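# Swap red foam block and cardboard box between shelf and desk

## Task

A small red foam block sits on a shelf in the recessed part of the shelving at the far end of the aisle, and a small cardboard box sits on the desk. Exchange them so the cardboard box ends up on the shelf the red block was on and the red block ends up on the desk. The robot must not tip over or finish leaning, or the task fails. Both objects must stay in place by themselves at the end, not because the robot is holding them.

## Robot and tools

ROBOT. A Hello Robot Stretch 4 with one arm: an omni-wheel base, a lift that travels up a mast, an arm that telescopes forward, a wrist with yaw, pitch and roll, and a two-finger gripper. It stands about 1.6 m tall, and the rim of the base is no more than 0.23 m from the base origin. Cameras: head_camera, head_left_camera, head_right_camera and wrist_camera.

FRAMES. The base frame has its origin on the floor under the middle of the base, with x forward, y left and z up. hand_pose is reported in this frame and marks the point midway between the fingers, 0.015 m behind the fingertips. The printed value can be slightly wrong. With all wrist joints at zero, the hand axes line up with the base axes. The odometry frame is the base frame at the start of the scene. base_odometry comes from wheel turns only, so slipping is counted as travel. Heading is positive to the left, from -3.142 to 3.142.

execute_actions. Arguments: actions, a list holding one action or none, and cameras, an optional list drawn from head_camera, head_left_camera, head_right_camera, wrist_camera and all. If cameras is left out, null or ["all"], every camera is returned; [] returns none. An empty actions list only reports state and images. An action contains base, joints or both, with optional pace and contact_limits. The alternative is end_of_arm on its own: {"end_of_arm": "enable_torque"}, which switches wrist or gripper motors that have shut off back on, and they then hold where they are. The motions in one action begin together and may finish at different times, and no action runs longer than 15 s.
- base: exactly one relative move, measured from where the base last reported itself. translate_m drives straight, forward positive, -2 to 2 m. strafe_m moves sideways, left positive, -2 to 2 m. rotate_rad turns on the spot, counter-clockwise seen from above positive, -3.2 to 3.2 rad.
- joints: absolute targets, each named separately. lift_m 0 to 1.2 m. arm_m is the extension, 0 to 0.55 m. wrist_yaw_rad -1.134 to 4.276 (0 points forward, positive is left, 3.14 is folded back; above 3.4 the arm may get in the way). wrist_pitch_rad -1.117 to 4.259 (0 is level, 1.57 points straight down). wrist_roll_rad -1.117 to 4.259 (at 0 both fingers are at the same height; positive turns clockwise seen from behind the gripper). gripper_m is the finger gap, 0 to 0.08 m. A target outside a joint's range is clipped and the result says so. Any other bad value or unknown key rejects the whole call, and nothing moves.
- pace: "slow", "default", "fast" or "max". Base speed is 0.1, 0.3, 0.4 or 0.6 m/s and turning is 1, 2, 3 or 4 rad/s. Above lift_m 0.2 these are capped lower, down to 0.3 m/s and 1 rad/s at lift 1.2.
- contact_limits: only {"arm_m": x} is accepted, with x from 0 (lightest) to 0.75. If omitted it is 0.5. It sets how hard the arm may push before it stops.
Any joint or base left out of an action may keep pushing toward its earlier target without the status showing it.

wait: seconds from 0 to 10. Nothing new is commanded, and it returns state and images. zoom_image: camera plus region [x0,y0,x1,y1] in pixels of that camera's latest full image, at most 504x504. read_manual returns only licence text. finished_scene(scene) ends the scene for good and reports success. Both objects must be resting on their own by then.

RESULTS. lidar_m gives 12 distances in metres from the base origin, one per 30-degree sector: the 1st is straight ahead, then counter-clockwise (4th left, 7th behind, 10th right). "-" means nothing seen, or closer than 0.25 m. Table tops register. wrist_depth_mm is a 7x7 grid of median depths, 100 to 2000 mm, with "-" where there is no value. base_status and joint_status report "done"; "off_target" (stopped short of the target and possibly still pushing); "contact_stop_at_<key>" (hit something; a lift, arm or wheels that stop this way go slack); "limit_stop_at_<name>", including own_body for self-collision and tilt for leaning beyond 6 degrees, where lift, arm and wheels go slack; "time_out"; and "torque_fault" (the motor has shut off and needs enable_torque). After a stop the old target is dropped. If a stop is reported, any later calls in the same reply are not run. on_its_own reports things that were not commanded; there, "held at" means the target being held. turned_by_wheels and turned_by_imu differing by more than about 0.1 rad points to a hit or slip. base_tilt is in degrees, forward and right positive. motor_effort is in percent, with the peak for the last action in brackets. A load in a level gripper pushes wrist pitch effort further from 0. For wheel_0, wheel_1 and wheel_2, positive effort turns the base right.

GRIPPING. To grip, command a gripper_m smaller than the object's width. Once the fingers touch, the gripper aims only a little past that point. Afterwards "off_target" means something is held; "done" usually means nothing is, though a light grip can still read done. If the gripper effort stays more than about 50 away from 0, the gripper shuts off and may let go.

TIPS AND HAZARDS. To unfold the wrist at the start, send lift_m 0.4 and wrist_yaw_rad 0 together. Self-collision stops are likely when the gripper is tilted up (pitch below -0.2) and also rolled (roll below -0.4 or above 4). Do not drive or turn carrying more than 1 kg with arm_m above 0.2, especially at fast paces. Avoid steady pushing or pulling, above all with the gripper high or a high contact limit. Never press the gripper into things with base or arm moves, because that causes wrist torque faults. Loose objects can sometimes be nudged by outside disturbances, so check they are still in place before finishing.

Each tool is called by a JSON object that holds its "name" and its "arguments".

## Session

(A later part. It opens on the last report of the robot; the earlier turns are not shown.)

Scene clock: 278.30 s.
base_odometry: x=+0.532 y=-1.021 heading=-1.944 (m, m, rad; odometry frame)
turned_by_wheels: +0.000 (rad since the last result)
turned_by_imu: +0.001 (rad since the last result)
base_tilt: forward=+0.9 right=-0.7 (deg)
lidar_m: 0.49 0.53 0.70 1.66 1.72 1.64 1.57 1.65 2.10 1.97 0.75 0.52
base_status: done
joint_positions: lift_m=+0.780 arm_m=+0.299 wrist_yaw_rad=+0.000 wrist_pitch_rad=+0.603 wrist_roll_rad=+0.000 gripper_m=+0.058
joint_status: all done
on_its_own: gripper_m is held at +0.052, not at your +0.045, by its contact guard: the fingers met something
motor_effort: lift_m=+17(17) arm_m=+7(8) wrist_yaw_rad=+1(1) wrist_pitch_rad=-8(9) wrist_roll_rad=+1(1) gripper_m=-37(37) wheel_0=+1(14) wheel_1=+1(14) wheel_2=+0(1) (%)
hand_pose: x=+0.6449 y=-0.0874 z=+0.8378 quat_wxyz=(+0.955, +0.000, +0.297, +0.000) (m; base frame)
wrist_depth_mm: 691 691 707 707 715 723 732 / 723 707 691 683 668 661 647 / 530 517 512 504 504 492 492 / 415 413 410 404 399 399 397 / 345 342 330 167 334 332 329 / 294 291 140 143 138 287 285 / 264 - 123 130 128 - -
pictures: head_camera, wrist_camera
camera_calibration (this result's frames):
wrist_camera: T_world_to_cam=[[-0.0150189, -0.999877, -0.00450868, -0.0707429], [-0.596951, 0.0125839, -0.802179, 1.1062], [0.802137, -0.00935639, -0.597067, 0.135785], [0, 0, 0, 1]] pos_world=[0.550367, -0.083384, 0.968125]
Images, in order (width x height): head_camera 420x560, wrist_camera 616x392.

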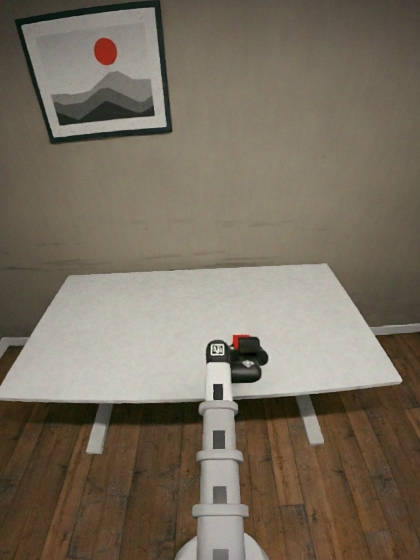

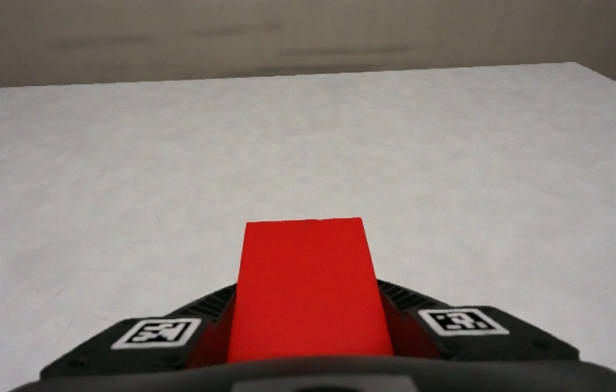

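{"name": "execute_actions", "arguments": {"actions": [{"joints":{"arm_m":0.4,"lift_m":0.74}}], "cameras": []}}

{"name": "execute_actions", "arguments": {"actions": [{"joints":{"lift_m":0.702}}], "cameras": ["wrist_camera"]}}

Scene clock: 281.97 s.
base_odometry: x=+0.532 y=-1.021 heading=-1.944 (m, m, rad; odometry frame)
turned_by_wheels: +0.000 (rad since the last result)
turned_by_imu: +0.001 (rad since the last result)
base_tilt: forward=+0.9 right=-0.7 (deg)
lidar_m: 0.49 0.50 0.69 1.62 1.73 1.64 1.58 1.63 2.11 1.98 0.77 0.54
base_status: not commanded
joint_positions: lift_m=+0.740 arm_m=+0.399 wrist_yaw_rad=+0.000 wrist_pitch_rad=+0.603 wrist_roll_rad=+0.000 gripper_m=+0.058
joint_status: all done
on_its_own: gripper_m is held at +0.052, not at your +0.045, by its contact guard: the fingers met something
motor_effort: lift_m=+16(18) arm_m=+7(10) wrist_yaw_rad=+1(1) wrist_pitch_rad=-9(9) wrist_roll_rad=-1(0) gripper_m=-38(36) wheel_0=+1(1) wheel_1=+1(1) wheel_2=+0(0) (%)
hand_pose: x=+0.7449 y=-0.0874 z=+0.7979 quat_wxyz=(+0.955, +0.000, +0.297, +0.000) (m; base frame)
wrist_depth_mm: 603 603 609 615 627 634 640 / 597 591 580 569 564 554 544 / 439 436 430 427 418 418 413 / 347 345 343 340 338 334 330 / 287 286 276 168 279 279 274 / 246 245 140 143 139 241 237 / 221 - 123 130 128 - -
pictures: none
No camera images: the call's "cameras" was empty. Leave "cameras" out to get every camera's image.

Scene clock: 282.97 s.
base_odometry: x=+0.532 y=-1.021 heading=-1.944 (m, m, rad; odometry frame)
turned_by_wheels: +0.000 (rad since the last result)
turned_by_imu: +0.000 (rad since the last result)
base_tilt: forward=+0.9 right=-0.7 (deg)
lidar_m: 0.51 0.51 0.70 1.64 1.74 1.65 1.55 1.64 2.08 1.98 0.75 0.54
base_status: not commanded
joint_positions: lift_m=+0.702 arm_m=+0.399 wrist_yaw_rad=+0.000 wrist_pitch_rad=+0.603 wrist_roll_rad=+0.000 gripper_m=+0.058
joint_status: all done
on_its_own: gripper_m is held at +0.052, not at your +0.045, by its contact guard: the fingers met something
motor_effort: lift_m=+16(19) arm_m=+7(7) wrist_yaw_rad=+1(1) wrist_pitch_rad=-8(8) wrist_roll_rad=+0(0) gripper_m=-37(37) wheel_0=+1(1) wheel_1=+1(1) wheel_2=+0(0) (%)
hand_pose: x=+0.7449 y=-0.0874 z=+0.7599 quat_wxyz=(+0.955, +0.000, +0.297, +0.000) (m; base frame)
wrist_depth_mm: 597 609 615 609 621 621 615 / 488 477 473 469 455 452 445 / 359 355 351 345 345 340 336 / 283 282 278 278 273 272 270 / 236 233 224 168 228 226 225 / 201 200 140 143 139 196 194 / 180 - 123 130 128 - -
pictures: wrist_camera
camera_calibration (this result's frames):
wrist_camera: T_world_to_cam=[[-0.0149136, -0.999879, -0.0045066, -0.0696541], [-0.597065, 0.0125206, -0.802095, 1.10338], [0.802054, -0.00927138, -0.597179, 0.00918914], [0, 0, 0, 1]] pos_world=[0.650379, -0.0833755, 0.890187]
Images, in order (width x height): wrist_camera 616x392.

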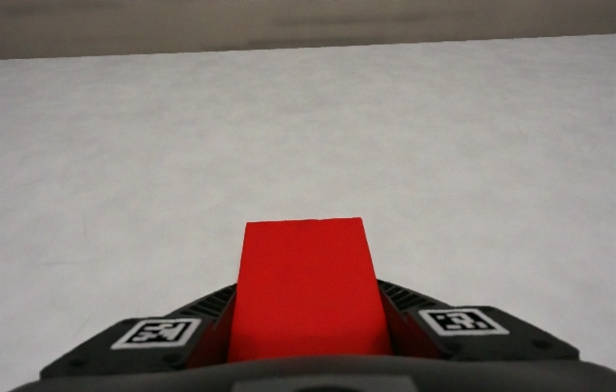

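Depths match the grasp height. Release.

{"name": "execute_actions", "arguments": {"actions": [{"joints":{"gripper_m":0.08}}], "cameras": []}}

{"name": "execute_actions", "arguments": {"actions": [{"joints":{"lift_m":0.8},"pace":"fast"}], "cameras": ["wrist_camera","head_camera"]}}

Scene clock: 287.07 s.
base_odometry: x=+0.532 y=-1.021 heading=-1.944 (m, m, rad; odometry frame)
turned_by_wheels: +0.000 (rad since the last result)
turned_by_imu: +0.001 (rad since the last result)
base_tilt: forward=+0.9 right=-0.7 (deg)
lidar_m: 0.50 0.52 0.71 1.66 1.74 1.64 1.58 1.62 2.08 1.98 0.76 0.52
base_status: not commanded
joint_positions: lift_m=+0.702 arm_m=+0.399 wrist_yaw_rad=+0.000 wrist_pitch_rad=+0.603 wrist_roll_rad=+0.000 gripper_m=+0.080
joint_status: all done
motor_effort: lift_m=+16(16) arm_m=+7(7) wrist_yaw_rad=+0(1) wrist_pitch_rad=-8(8) wrist_roll_rad=+1(0) gripper_m=+2(36) wheel_0=+1(1) wheel_1=+1(1) wheel_2=+0(0) (%)
hand_pose: x=+0.7449 y=-0.0874 z=+0.7599 quat_wxyz=(+0.955, +0.000, +0.297, +0.000) (m; base frame)
wrist_depth_mm: 597 609 609 609 615 621 615 / 488 480 473 469 459 452 449 / 359 355 351 347 343 338 336 / 285 281 279 278 274 272 268 / 236 234 226 168 228 227 226 / 201 200 144 144 145 113 199 / - - 131 131 131 - -
pictures: none
No camera images: the call's "cameras" was empty. Leave "cameras" out to get every camera's image.

Scene clock: 288.23 s.
base_odometry: x=+0.532 y=-1.021 heading=-1.944 (m, m, rad; odometry frame)
turned_by_wheels: +0.000 (rad since the last result)
turned_by_imu: +0.000 (rad since the last result)
base_tilt: forward=+1.0 right=-0.7 (deg)
lidar_m: 0.50 0.51 0.69 1.65 1.74 1.66 1.58 1.64 2.08 1.97 0.77 0.54
base_status: not commanded
joint_positions: lift_m=+0.800 arm_m=+0.399 wrist_yaw_rad=+0.000 wrist_pitch_rad=+0.603 wrist_roll_rad=+0.000 gripper_m=+0.080
joint_status: all done
motor_effort: lift_m=+22(24) arm_m=+7(7) wrist_yaw_rad=+0(0) wrist_pitch_rad=-8(9) wrist_roll_rad=+1(1) gripper_m=+2(1) wheel_0=+1(1) wheel_1=+1(1) wheel_2=+0(0) (%)
hand_pose: x=+0.7449 y=-0.0874 z=+0.8574 quat_wxyz=(+0.955, +0.000, +0.297, +0.000) (m; base frame)
wrist_depth_mm: 597 609 615 615 627 634 640 / 654 668 661 661 668 676 676 / 569 564 554 549 544 539 530 / 452 445 439 436 433 427 430 / 373 370 366 364 362 357 357 / 317 315 296 310 165 113 315 / - - 208 235 278 - -
pictures: head_camera, wrist_camera
camera_calibration (this result's frames):
wrist_camera: T_world_to_cam=[[-0.0149273, -0.999878, -0.0045092, -0.0692042], [-0.596945, 0.0125295, -0.802184, 1.18164], [0.802143, -0.00928269, -0.59706, 0.0672715], [0, 0, 0, 1]] pos_world=[0.650379, -0.0833766, 0.987744]
Images, in order (width x height): head_camera 420x560, wrist_camera 616x392.

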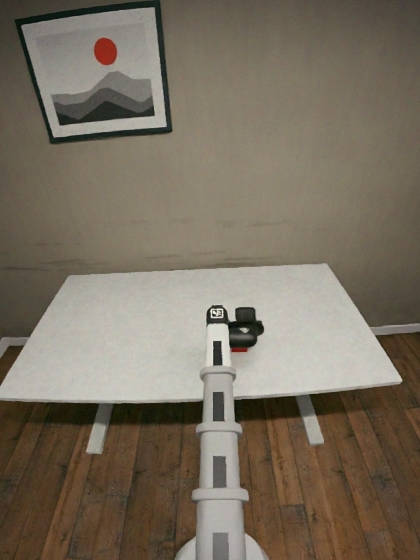

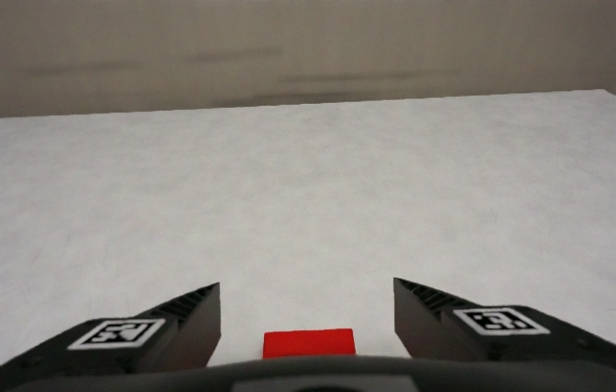

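{"name": "finished_scene", "arguments": {"scene": 1}}

The scene is finished: the task was done.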